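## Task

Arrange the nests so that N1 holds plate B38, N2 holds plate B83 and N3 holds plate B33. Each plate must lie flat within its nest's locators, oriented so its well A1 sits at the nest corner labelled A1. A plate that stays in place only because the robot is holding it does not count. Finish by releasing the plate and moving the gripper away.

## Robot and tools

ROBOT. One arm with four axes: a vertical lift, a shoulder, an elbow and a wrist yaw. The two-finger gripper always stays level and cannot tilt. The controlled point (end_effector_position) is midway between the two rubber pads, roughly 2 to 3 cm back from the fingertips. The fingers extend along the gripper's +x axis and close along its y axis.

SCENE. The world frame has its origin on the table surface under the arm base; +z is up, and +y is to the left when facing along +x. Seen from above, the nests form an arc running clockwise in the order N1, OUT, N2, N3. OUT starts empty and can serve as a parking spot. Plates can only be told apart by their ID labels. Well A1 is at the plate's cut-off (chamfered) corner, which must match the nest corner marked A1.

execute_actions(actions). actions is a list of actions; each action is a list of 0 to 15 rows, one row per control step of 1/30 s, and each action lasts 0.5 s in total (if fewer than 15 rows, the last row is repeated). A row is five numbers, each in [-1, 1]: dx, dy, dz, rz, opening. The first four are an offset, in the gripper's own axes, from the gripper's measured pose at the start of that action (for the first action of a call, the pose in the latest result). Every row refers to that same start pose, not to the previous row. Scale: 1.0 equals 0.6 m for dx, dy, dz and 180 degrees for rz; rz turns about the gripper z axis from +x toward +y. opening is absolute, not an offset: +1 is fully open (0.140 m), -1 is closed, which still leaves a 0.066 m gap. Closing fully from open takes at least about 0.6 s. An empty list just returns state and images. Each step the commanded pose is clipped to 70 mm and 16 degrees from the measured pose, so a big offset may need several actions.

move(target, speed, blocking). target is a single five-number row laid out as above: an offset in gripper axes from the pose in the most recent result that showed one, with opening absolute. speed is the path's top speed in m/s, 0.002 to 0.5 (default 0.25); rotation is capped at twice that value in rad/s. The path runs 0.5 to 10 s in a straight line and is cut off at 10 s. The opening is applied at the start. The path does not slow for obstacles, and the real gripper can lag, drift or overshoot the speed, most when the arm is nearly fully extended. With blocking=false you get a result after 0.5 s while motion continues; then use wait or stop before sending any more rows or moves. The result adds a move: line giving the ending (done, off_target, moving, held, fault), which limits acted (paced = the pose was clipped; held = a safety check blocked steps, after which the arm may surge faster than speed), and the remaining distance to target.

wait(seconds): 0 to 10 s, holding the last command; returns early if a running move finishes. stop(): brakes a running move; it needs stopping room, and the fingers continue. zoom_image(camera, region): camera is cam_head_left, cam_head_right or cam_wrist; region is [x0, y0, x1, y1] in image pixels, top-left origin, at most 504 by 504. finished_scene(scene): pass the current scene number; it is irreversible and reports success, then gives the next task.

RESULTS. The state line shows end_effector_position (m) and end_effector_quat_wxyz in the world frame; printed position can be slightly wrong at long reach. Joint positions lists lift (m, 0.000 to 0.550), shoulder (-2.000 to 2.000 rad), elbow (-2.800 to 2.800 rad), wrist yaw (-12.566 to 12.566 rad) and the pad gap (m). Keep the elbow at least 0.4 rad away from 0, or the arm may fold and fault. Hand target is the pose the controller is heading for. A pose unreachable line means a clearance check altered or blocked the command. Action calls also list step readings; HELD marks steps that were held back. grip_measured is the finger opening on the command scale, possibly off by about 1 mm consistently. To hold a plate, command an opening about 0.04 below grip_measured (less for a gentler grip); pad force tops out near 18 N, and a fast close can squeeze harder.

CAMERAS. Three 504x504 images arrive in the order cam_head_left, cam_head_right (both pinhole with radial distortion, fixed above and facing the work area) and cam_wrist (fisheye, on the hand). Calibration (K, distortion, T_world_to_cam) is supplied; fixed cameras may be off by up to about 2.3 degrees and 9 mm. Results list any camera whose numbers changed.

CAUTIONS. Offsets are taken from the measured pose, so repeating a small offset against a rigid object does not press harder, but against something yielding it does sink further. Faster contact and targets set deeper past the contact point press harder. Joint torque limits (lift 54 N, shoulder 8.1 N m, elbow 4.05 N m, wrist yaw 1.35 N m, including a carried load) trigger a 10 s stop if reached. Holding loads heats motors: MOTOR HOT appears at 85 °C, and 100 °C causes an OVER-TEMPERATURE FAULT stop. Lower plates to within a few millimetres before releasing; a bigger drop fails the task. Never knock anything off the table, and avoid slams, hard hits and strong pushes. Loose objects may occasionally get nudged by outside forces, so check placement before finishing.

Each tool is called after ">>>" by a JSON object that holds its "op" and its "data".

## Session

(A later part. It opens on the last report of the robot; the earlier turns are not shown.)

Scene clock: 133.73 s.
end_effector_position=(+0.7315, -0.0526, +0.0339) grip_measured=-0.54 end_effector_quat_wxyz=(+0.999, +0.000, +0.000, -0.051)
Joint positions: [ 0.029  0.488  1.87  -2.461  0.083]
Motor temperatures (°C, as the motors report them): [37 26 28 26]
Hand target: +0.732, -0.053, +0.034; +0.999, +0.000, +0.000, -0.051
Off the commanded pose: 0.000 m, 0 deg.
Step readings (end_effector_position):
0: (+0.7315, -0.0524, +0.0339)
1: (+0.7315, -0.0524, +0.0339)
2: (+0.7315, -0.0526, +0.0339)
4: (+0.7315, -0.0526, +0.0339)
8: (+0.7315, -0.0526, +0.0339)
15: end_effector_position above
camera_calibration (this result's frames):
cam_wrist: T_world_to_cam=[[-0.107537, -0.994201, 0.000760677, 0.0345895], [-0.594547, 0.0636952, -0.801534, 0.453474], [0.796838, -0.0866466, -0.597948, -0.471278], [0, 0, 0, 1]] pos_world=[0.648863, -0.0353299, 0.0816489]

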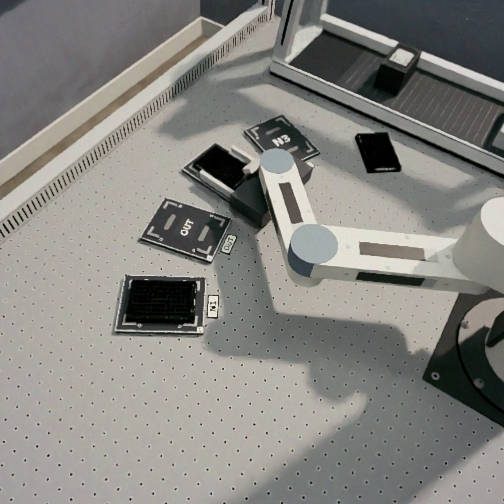

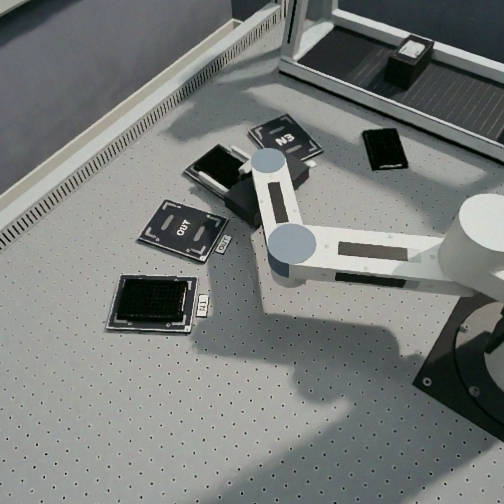

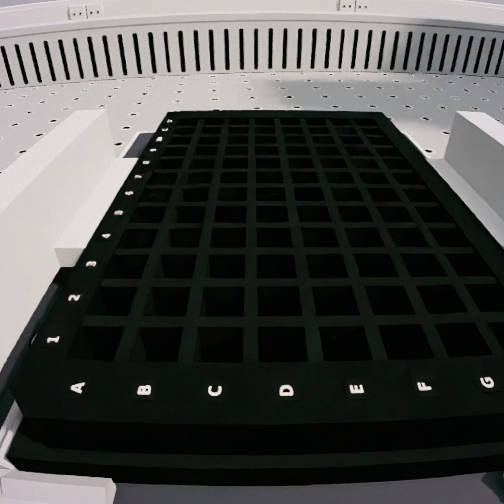

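>>> {"op": "move", "data": {"target": [0, 0, 0.027, 0, -0.58], "speed": 0.1}}

>>> {"op": "move", "data": {"target": [-0.066, -0.2933, 0, -0.0956, -0.58], "speed": 0.3}}

Scene clock: 137.00 s.
end_effector_position=(+0.7315, -0.0526, +0.0502) grip_measured=-0.54 end_effector_quat_wxyz=(+0.999, +0.000, +0.000, -0.051)
Joint positions: [ 0.045  0.488  1.87  -2.461  0.083]
Motor temperatures (°C, as the motors report them): [37 26 28 26]
Hand target: +0.732, -0.053, +0.050; +0.999, +0.000, +0.000, -0.051
Off the commanded pose: 0.000 m, 0 deg.
move: done
camera_calibration (this result's frames):
cam_wrist: T_world_to_cam=[[-0.107529, -0.994202, 0.000760677, 0.034574], [-0.594547, 0.0636907, -0.801534, 0.466492], [0.796838, -0.0866405, -0.597948, -0.461568], [0, 0, 0, 1]] pos_world=[0.648864, -0.0353282, 0.0978891]

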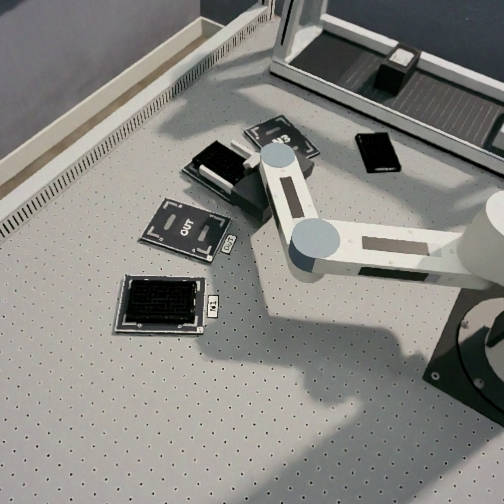

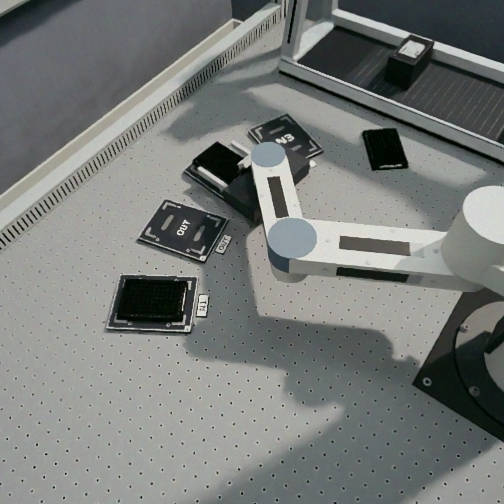

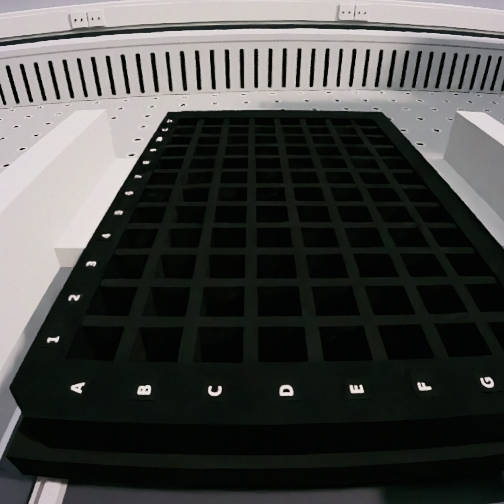

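Scene clock: 138.00 s.
end_effector_position=(+0.6739, -0.2238, +0.0502) grip_measured=-0.54 end_effector_quat_wxyz=(+0.980, +0.000, +0.000, -0.200)
Joint positions: [ 0.045  0.185  1.792 -2.381  0.083]
Motor temperatures (°C, as the motors report them): [37 26 28 26]
Hand target: +0.674, -0.224, +0.050; +0.980, +0.000, +0.000, -0.200
Off the commanded pose: 0.000 m, 0 deg.
move: done
camera_calibration (this result's frames):
cam_wrist: T_world_to_cam=[[-0.397134, -0.91776, 0.000760677, 0.0704758], [-0.549016, 0.236906, -0.801534, 0.451217], [0.735436, -0.318734, -0.597948, -0.441047], [0, 0, 0, 1]] pos_world=[0.600075, -0.182793, 0.0978891]

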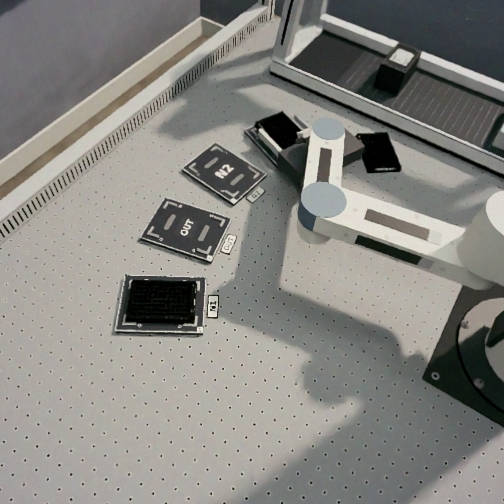

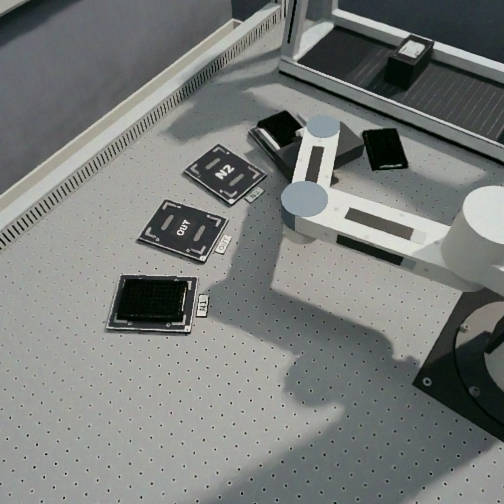

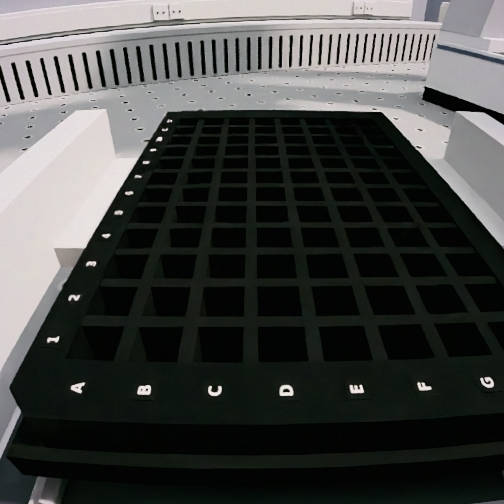

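>>> {"op": "move", "data": {"target": [0.0002, 0.0003, -0.026, 0, -0.58], "speed": 0.03}}

Scene clock: 141.97 s.
end_effector_position=(+0.6741, -0.2237, +0.0345) grip_measured=-0.54 end_effector_quat_wxyz=(+0.980, +0.000, +0.000, -0.200)
Joint positions: [ 0.03   0.186  1.793 -2.382  0.083]
Motor temperatures (°C, as the motors report them): [37 26 28 26]
Hand target: +0.674, -0.224, +0.035; +0.980, +0.000, +0.000, -0.200
Off the commanded pose: 0.000 m, 0 deg.
move: done
camera_calibration (this result's frames):
cam_wrist: T_world_to_cam=[[-0.396991, -0.917822, 0.000760677, 0.0705245], [-0.549053, 0.236821, -0.801534, 0.438718], [0.735486, -0.318619, -0.597948, -0.450508], [0, 0, 0, 1]] pos_world=[0.600219, -0.182709, 0.0822138]

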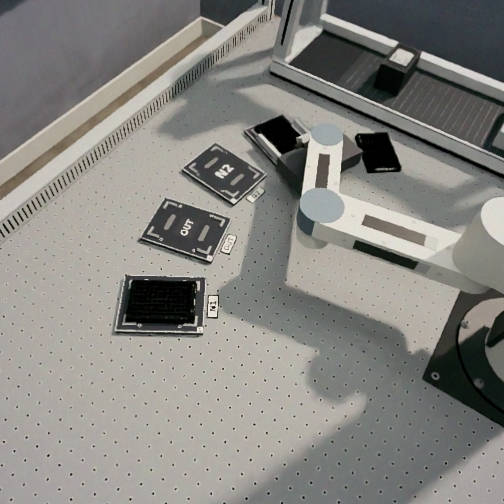

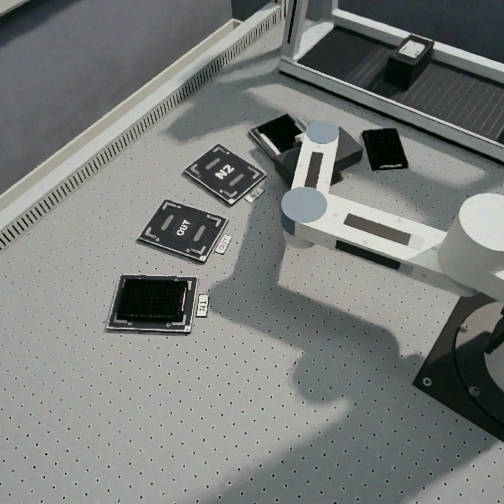

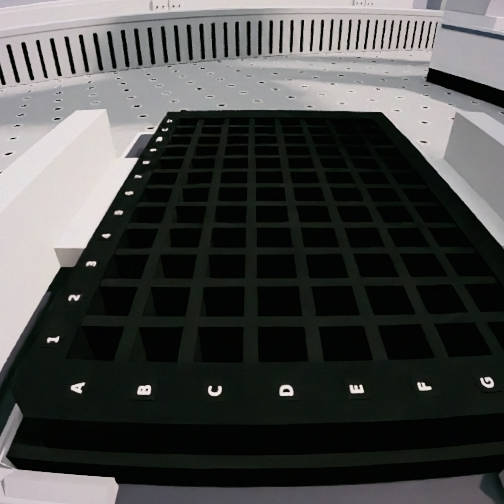

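>>> {"op": "execute_actions", "data": {"actions": [[[0,0,-0.0007,0,-0.56],[0,0,-0.0007,0,-0.52],[0,0,-0.0007,0,-0.45],[0,0,-0.0007,0,-0.35],[0,0,-0.0007,0,-0.2],[0,0,-0.0007,0,0.0],[0,0,-0.0007,0,0.1],[0,0,-0.0007,0,0.1],[0,0,0.01,0,0.1],[0,0,0.02,0,0.1],[0,0,0.03,0,0.1],[0,0,0.035,0,0.1]]]}}

>>> {"op": "move", "data": {"target": [-0.257, -0.3157, 0, -0.1493, 0.1], "speed": 0.5}}

Scene clock: 145.77 s.
end_effector_position=(+0.6741, -0.2237, +0.0552) grip_measured=+0.10 end_effector_quat_wxyz=(+0.980, +0.000, +0.000, -0.200)
Joint positions: [ 0.05   0.186  1.793 -2.382  0.107]
Motor temperatures (°C, as the motors report them): [37 26 28 26]
Hand target: +0.674, -0.224, +0.056; +0.980, +0.000, +0.000, -0.200
Off the commanded pose: 0.000 m, 0 deg.
Step readings (end_effector_position):
0: (+0.6741, -0.2237, +0.0345)
1: (+0.6741, -0.2237, +0.0345)
2: (+0.6741, -0.2237, +0.0341)
4: (+0.6741, -0.2237, +0.0341)
8: (+0.6741, -0.2237, +0.0341)
15: end_effector_position above
camera_calibration (this result's frames):
cam_wrist: T_world_to_cam=[[-0.396969, -0.917832, 0.000760677, 0.0704996], [-0.549058, 0.236808, -0.801534, 0.455309], [0.735493, -0.318602, -0.597948, -0.438138], [0, 0, 0, 1]] pos_world=[0.600225, -0.182706, 0.102908]

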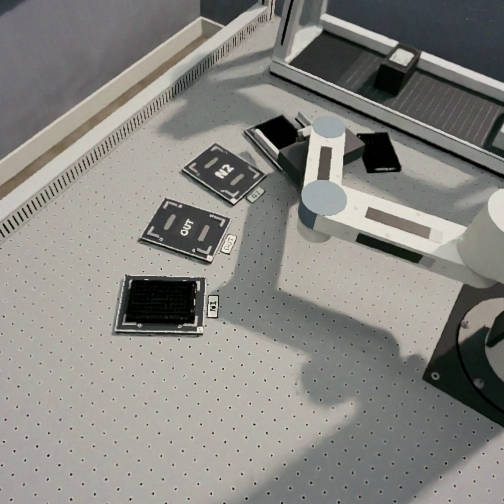

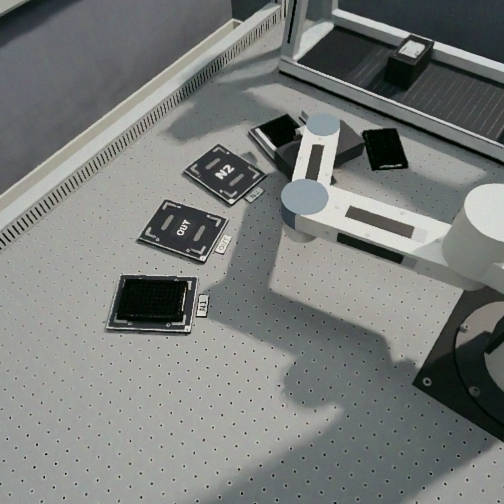

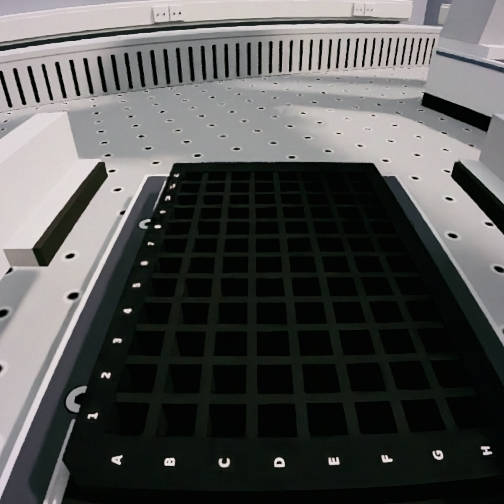

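Scene clock: 146.73 s.
end_effector_position=(+0.4577, -0.3375, +0.0552) grip_measured=+0.10 end_effector_quat_wxyz=(+0.906, +0.000, +0.000, -0.423)
Joint positions: [ 0.05  -0.024  1.223 -2.072  0.107]
Motor temperatures (°C, as the motors report them): [37 26 28 26]
Hand target: +0.458, -0.337, +0.055; +0.906, +0.000, +0.000, -0.423
Off the commanded pose: 0.000 m, 0 deg.
move: done
camera_calibration (this result's frames):
cam_wrist: T_world_to_cam=[[-0.769475, -0.638677, 0.000760677, 0.144816], [-0.382365, 0.459717, -0.801534, 0.362408], [0.511572, -0.617051, -0.597948, -0.313473], [0, 0, 0, 1]] pos_world=[0.410368, -0.267543, 0.102931]

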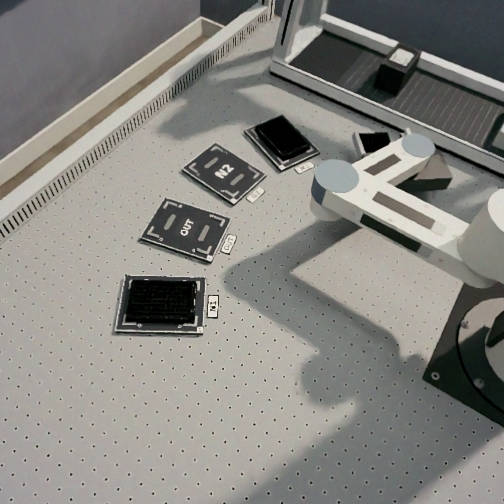

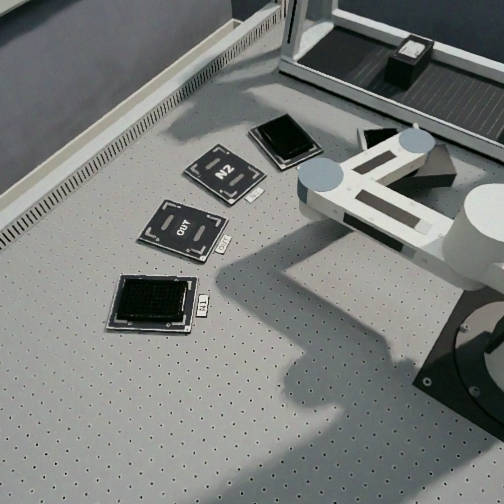

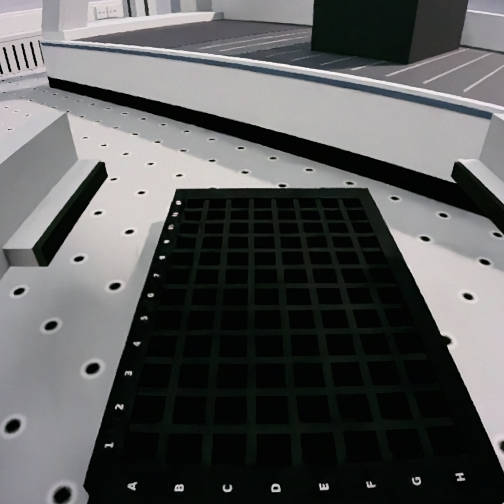

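>>> {"op": "move", "data": {"target": [0.0002, 0.0005, -0.0553, 0.0003, -0.3], "speed": 0.15}}

Scene clock: 148.23 s.
end_effector_position=(+0.4578, -0.3375, +0.0220) grip_measured=-0.30 end_effector_quat_wxyz=(+0.906, +0.000, +0.000, -0.423)
Joint positions: [ 0.017 -0.023  1.223 -2.072  0.092]
Motor temperatures (°C, as the motors report them): [37 26 28 26]
Hand target: +0.458, -0.337, +0.022; +0.906, +0.000, +0.000, -0.422
Off the commanded pose: 0.000 m, 0 deg.
move: done
camera_calibration (this result's frames):
cam_wrist: T_world_to_cam=[[-0.769104, -0.639124, 0.000760677, 0.144689], [-0.382632, 0.459495, -0.801534, 0.335867], [0.51193, -0.616754, -0.597948, -0.333492], [0, 0, 0, 1]] pos_world=[0.410519, -0.267538, 0.0696884]

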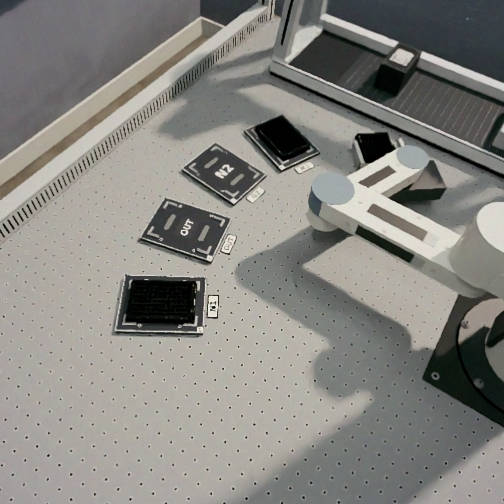

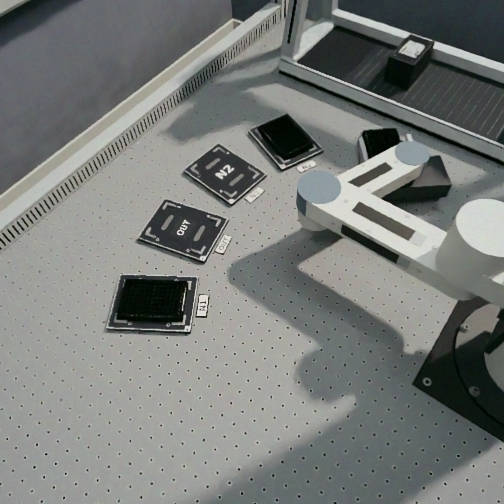

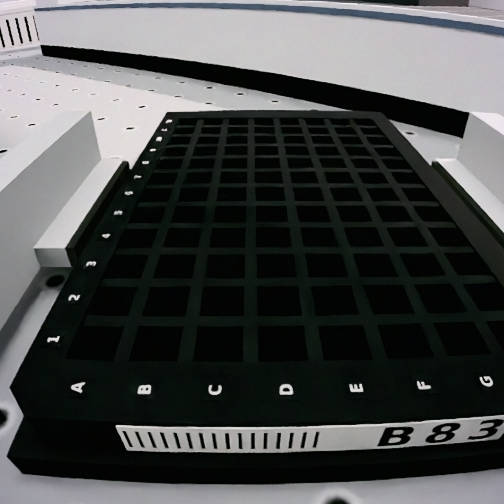

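>>> {"op": "execute_actions", "data": {"actions": [[[0,0,0,0,-0.36],[0,0,0,0,-0.42],[0,0,0,0,-0.46],[0,0,0,0,-0.49],[0,0,0,0,-0.51],[0,0,0,0,-0.53],[0,0,0,0,-0.54],[0,0,0,0,-0.55],[0,0,0,0,-0.56],[0,0,0,0,-0.57],[0,0,0,0,-0.58]]]}}

>>> {"op": "move", "data": {"target": [0, 0, 0.065, 0, -0.58], "speed": 0.12}}

Scene clock: 151.23 s.
end_effector_position=(+0.4578, -0.3375, +0.0220) grip_measured=-0.54 end_effector_quat_wxyz=(+0.906, +0.000, +0.000, -0.423)
Joint positions: [ 0.017 -0.023  1.223 -2.072  0.083]
Motor temperatures (°C, as the motors report them): [37 26 28 26]
Hand target: +0.458, -0.337, +0.022; +0.906, +0.000, +0.000, -0.423
Off the commanded pose: 0.000 m, 0 deg.
Step readings (end_effector_position):
0: (+0.4578, -0.3375, +0.0220)
1: (+0.4578, -0.3375, +0.0220)
2: (+0.4578, -0.3375, +0.0220)
4: (+0.4578, -0.3375, +0.0220)
8: (+0.4578, -0.3375, +0.0220)
15: end_effector_position above
camera_calibration (this result's frames):
cam_wrist: T_world_to_cam=[[-0.769108, -0.639118, 0.000760677, 0.144685], [-0.382629, 0.459498, -0.801534, 0.335868], [0.511926, -0.616758, -0.597948, -0.333491], [0, 0, 0, 1]] pos_world=[0.410514, -0.267543, 0.0696891]

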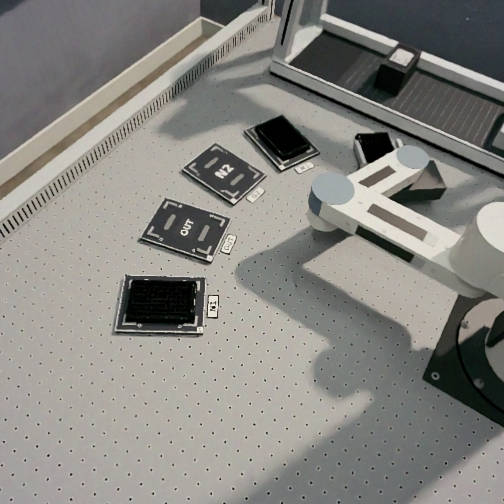

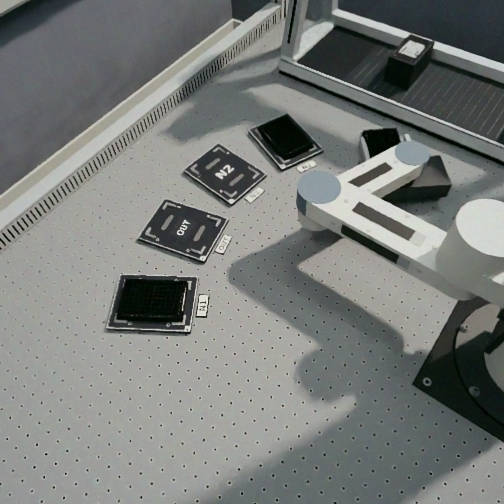

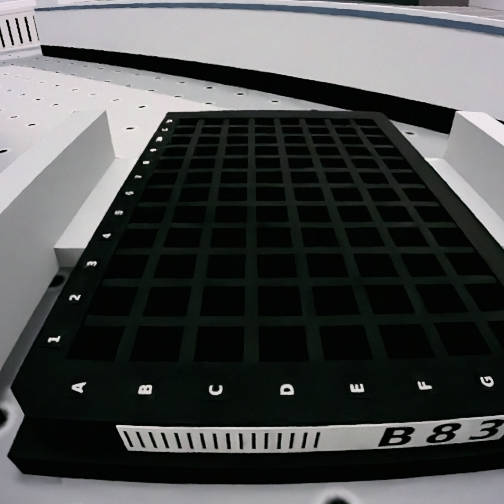

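Scene clock: 151.97 s.
end_effector_position=(+0.4579, -0.3375, +0.0610) grip_measured=-0.54 end_effector_quat_wxyz=(+0.906, +0.000, +0.000, -0.423)
Joint positions: [ 0.056 -0.023  1.223 -2.072  0.083]
Motor temperatures (°C, as the motors report them): [37 26 28 26]
Hand target: +0.458, -0.337, +0.061; +0.906, +0.000, +0.000, -0.423
Off the commanded pose: 0.000 m, 0 deg.
move: done
camera_calibration (this result's frames):
cam_wrist: T_world_to_cam=[[-0.76909, -0.63914, 0.000760677, 0.144647], [-0.382642, 0.459487, -0.801534, 0.367174], [0.511943, -0.616743, -0.597948, -0.310148], [0, 0, 0, 1]] pos_world=[0.410521, -0.267544, 0.10874]

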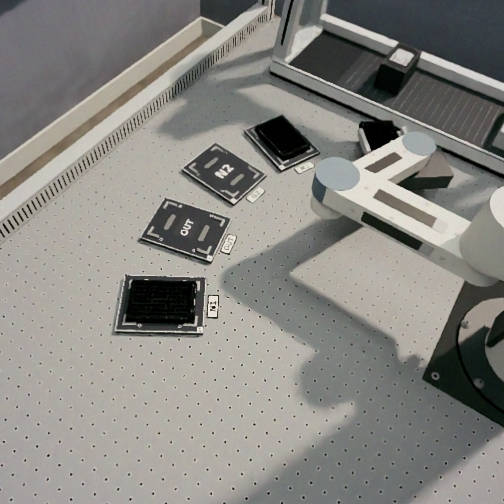

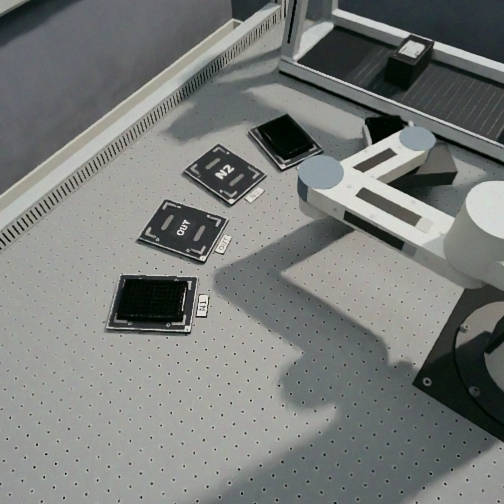

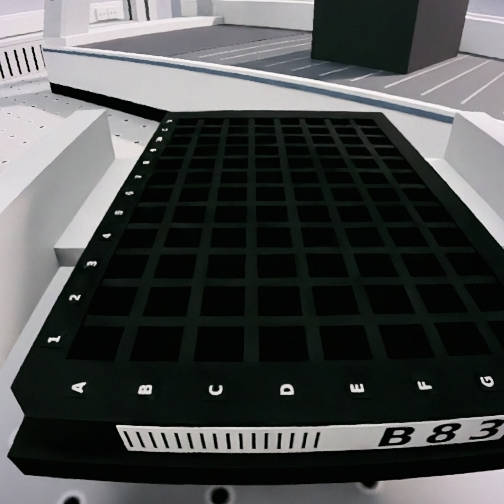

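>>> {"op": "move", "data": {"target": [-0.0707, 0.6544, 0, 0.245, -0.58], "speed": 0.35}}

Scene clock: 155.37 s.
end_effector_position=(+0.7315, -0.0523, +0.0610) grip_measured=-0.54 end_effector_quat_wxyz=(+0.999, +0.000, +0.000, -0.051)
Joint positions: [ 0.056  0.489  1.869 -2.46   0.083]
Motor temperatures (°C, as the motors report them): [37 26 28 26]
Hand target: +0.731, -0.053, +0.061; +0.999, +0.000, +0.000, -0.051
Off the commanded pose: 0.000 m, 0 deg.
move: done
camera_calibration (this result's frames):
cam_wrist: T_world_to_cam=[[-0.106919, -0.994267, 0.000760677, 0.0343684], [-0.594586, 0.0633256, -0.801534, 0.47516], [0.796891, -0.0861512, -0.597948, -0.455036], [0, 0, 0, 1]] pos_world=[0.648813, -0.0351203, 0.108743]

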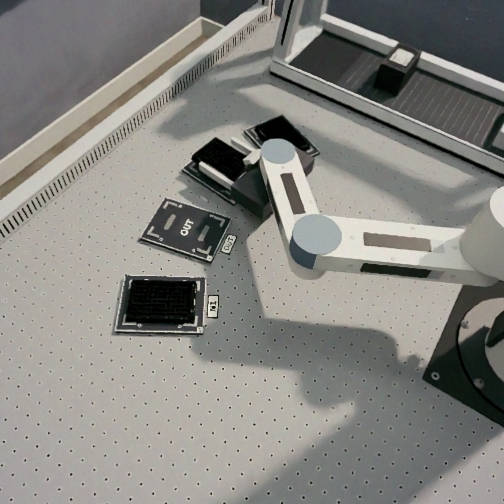

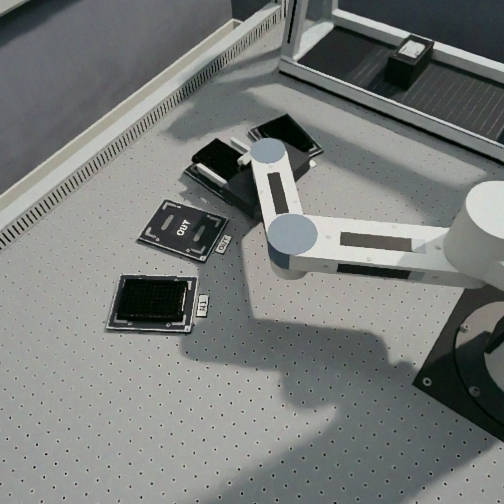

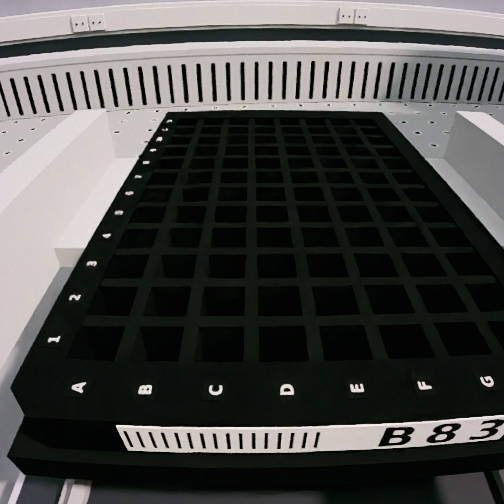

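>>> {"op": "move", "data": {"target": [-0.0001, -0.0006, -0.0442, -0.0002, -0.58], "speed": 0.04}}

Scene clock: 157.67 s.
end_effector_position=(+0.7314, -0.0526, +0.0344) grip_measured=-0.54 end_effector_quat_wxyz=(+0.999, +0.000, +0.000, -0.051)
Joint positions: [ 0.029  0.488  1.869 -2.46   0.083]
Motor temperatures (°C, as the motors report them): [37 26 28 26]
Hand target: +0.731, -0.053, +0.035; +0.999, +0.000, +0.000, -0.051
Off the commanded pose: 0.000 m, 0 deg.
move: done
camera_calibration (this result's frames):
cam_wrist: T_world_to_cam=[[-0.107447, -0.994211, 0.000760677, 0.0345502], [-0.594552, 0.0636414, -0.801534, 0.45381], [0.796845, -0.0865744, -0.597948, -0.470893], [0, 0, 0, 1]] pos_world=[0.648755, -0.0352982, 0.0821478]

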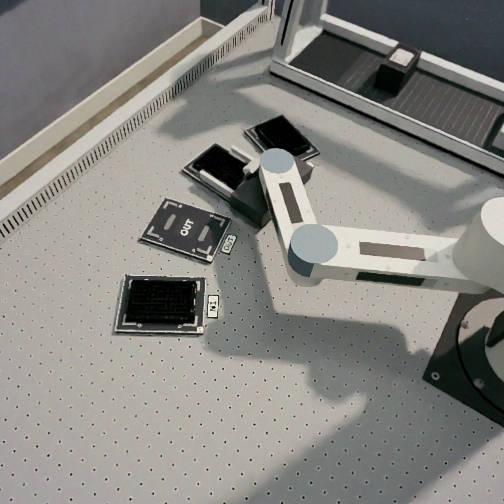

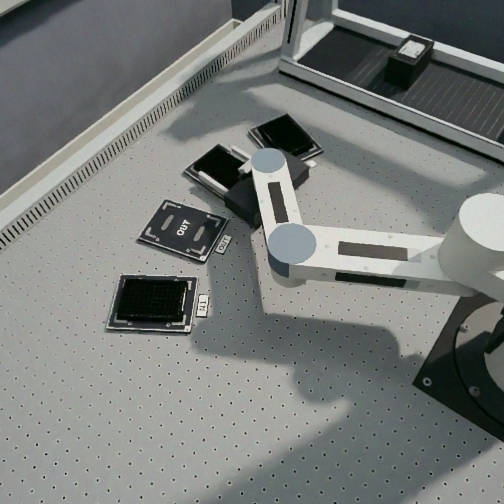

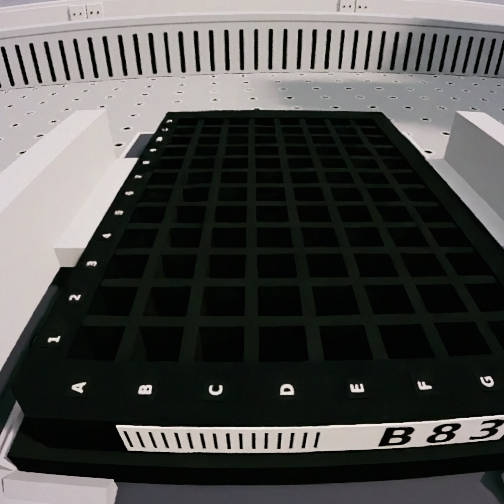

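>>> {"op": "execute_actions", "data": {"actions": [[[0,0,-0.0006,0,-0.56],[0,0,-0.0006,0,-0.52],[0,0,-0.0006,0,-0.45],[0,0,-0.0006,0,-0.35],[0,0,-0.0006,0,-0.2],[0,0,-0.0006,0,0.0],[0,0,-0.0006,0,0.1],[0,0,-0.0006,0,0.1],[0,0,0.01,0,0.1],[0,0,0.02,0,0.1],[0,0,0.03,0,0.1],[0,0,0.035,0,0.1]]]}}

>>> {"op": "move", "data": {"target": [-0.39, 0.383, 0.1, 0.211, 1], "speed": 0.5}}

Scene clock: 161.53 s.
end_effector_position=(+0.7314, -0.0526, +0.0552) grip_measured=+0.10 end_effector_quat_wxyz=(+0.999, +0.000, +0.000, -0.051)
Joint positions: [ 0.05   0.488  1.869 -2.46   0.107]
Motor temperatures (°C, as the motors report them): [37 26 28 26]
Hand target: +0.731, -0.053, +0.055; +0.999, +0.000, +0.000, -0.051
Off the commanded pose: 0.000 m, 0 deg.
Step readings (end_effector_position):
0: (+0.7314, -0.0526, +0.0344)
1: (+0.7314, -0.0526, +0.0344)
2: (+0.7314, -0.0526, +0.0341)
4: (+0.7314, -0.0526, +0.0341)
8: (+0.7314, -0.0526, +0.0341)
15: end_effector_position above
camera_calibration (this result's frames):
cam_wrist: T_world_to_cam=[[-0.10741, -0.994214, 0.000760677, 0.0345238], [-0.594555, 0.0636197, -0.801534, 0.470409], [0.796849, -0.0865453, -0.597948, -0.458515], [0, 0, 0, 1]] pos_world=[0.648759, -0.0352855, 0.102855]

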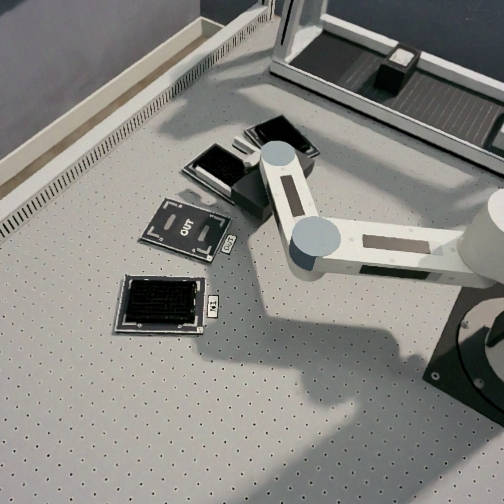

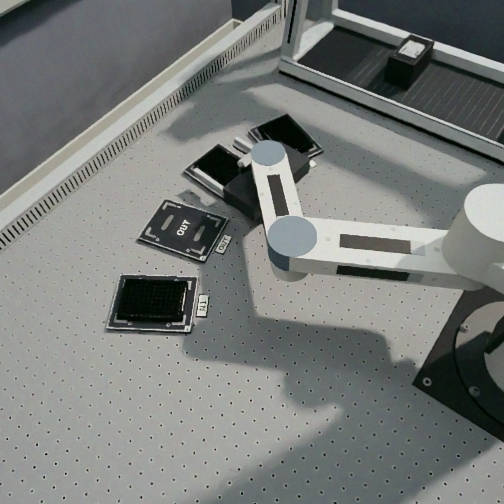

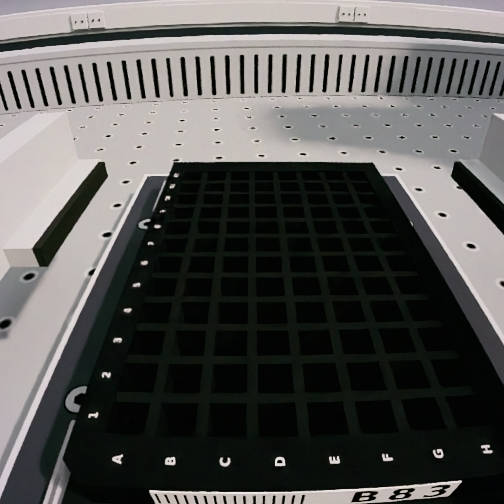

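Scene clock: 162.87 s.
end_effector_position=(+0.5223, +0.2004, +0.1152) grip_measured=+1.00 end_effector_quat_wxyz=(+0.961, +0.000, +0.000, +0.277)
Joint positions: [ 0.11   1.42   1.042 -1.901  0.14 ]
Motor temperatures (°C, as the motors report them): [37 26 28 26]
Hand target: +0.522, +0.200, +0.115; +0.961, +0.000, +0.000, +0.276
Off the commanded pose: 0.000 m, 0 deg.
move: done; limits=paced
camera_calibration (this result's frames):
cam_wrist: T_world_to_cam=[[0.527758, -0.849394, 0.000760677, -0.0972751], [-0.507572, -0.31609, -0.801534, 0.408709], [0.681059, 0.42263, -0.597948, -0.275623], [0, 0, 0, 1]] pos_world=[0.446503, 0.163051, 0.16286]

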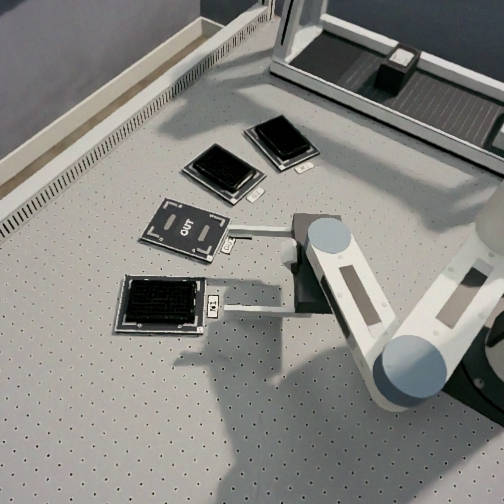

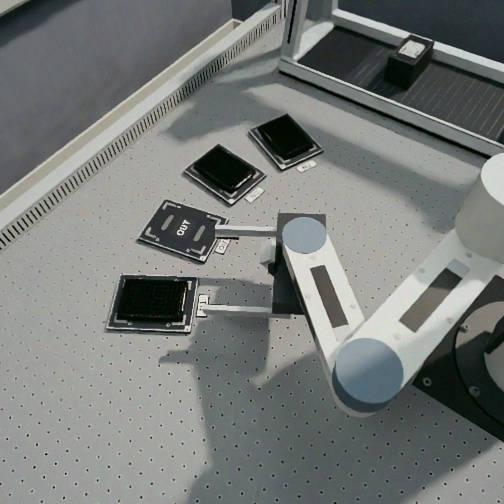

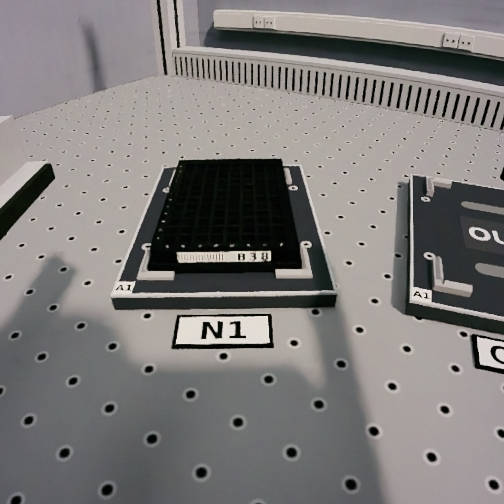

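N1 holds B38, correctly oriented and seated. Scene 1 is complete.

>>> {"op": "finished_scene", "data": {"scene": 1}}

The scene is finished: the task was done.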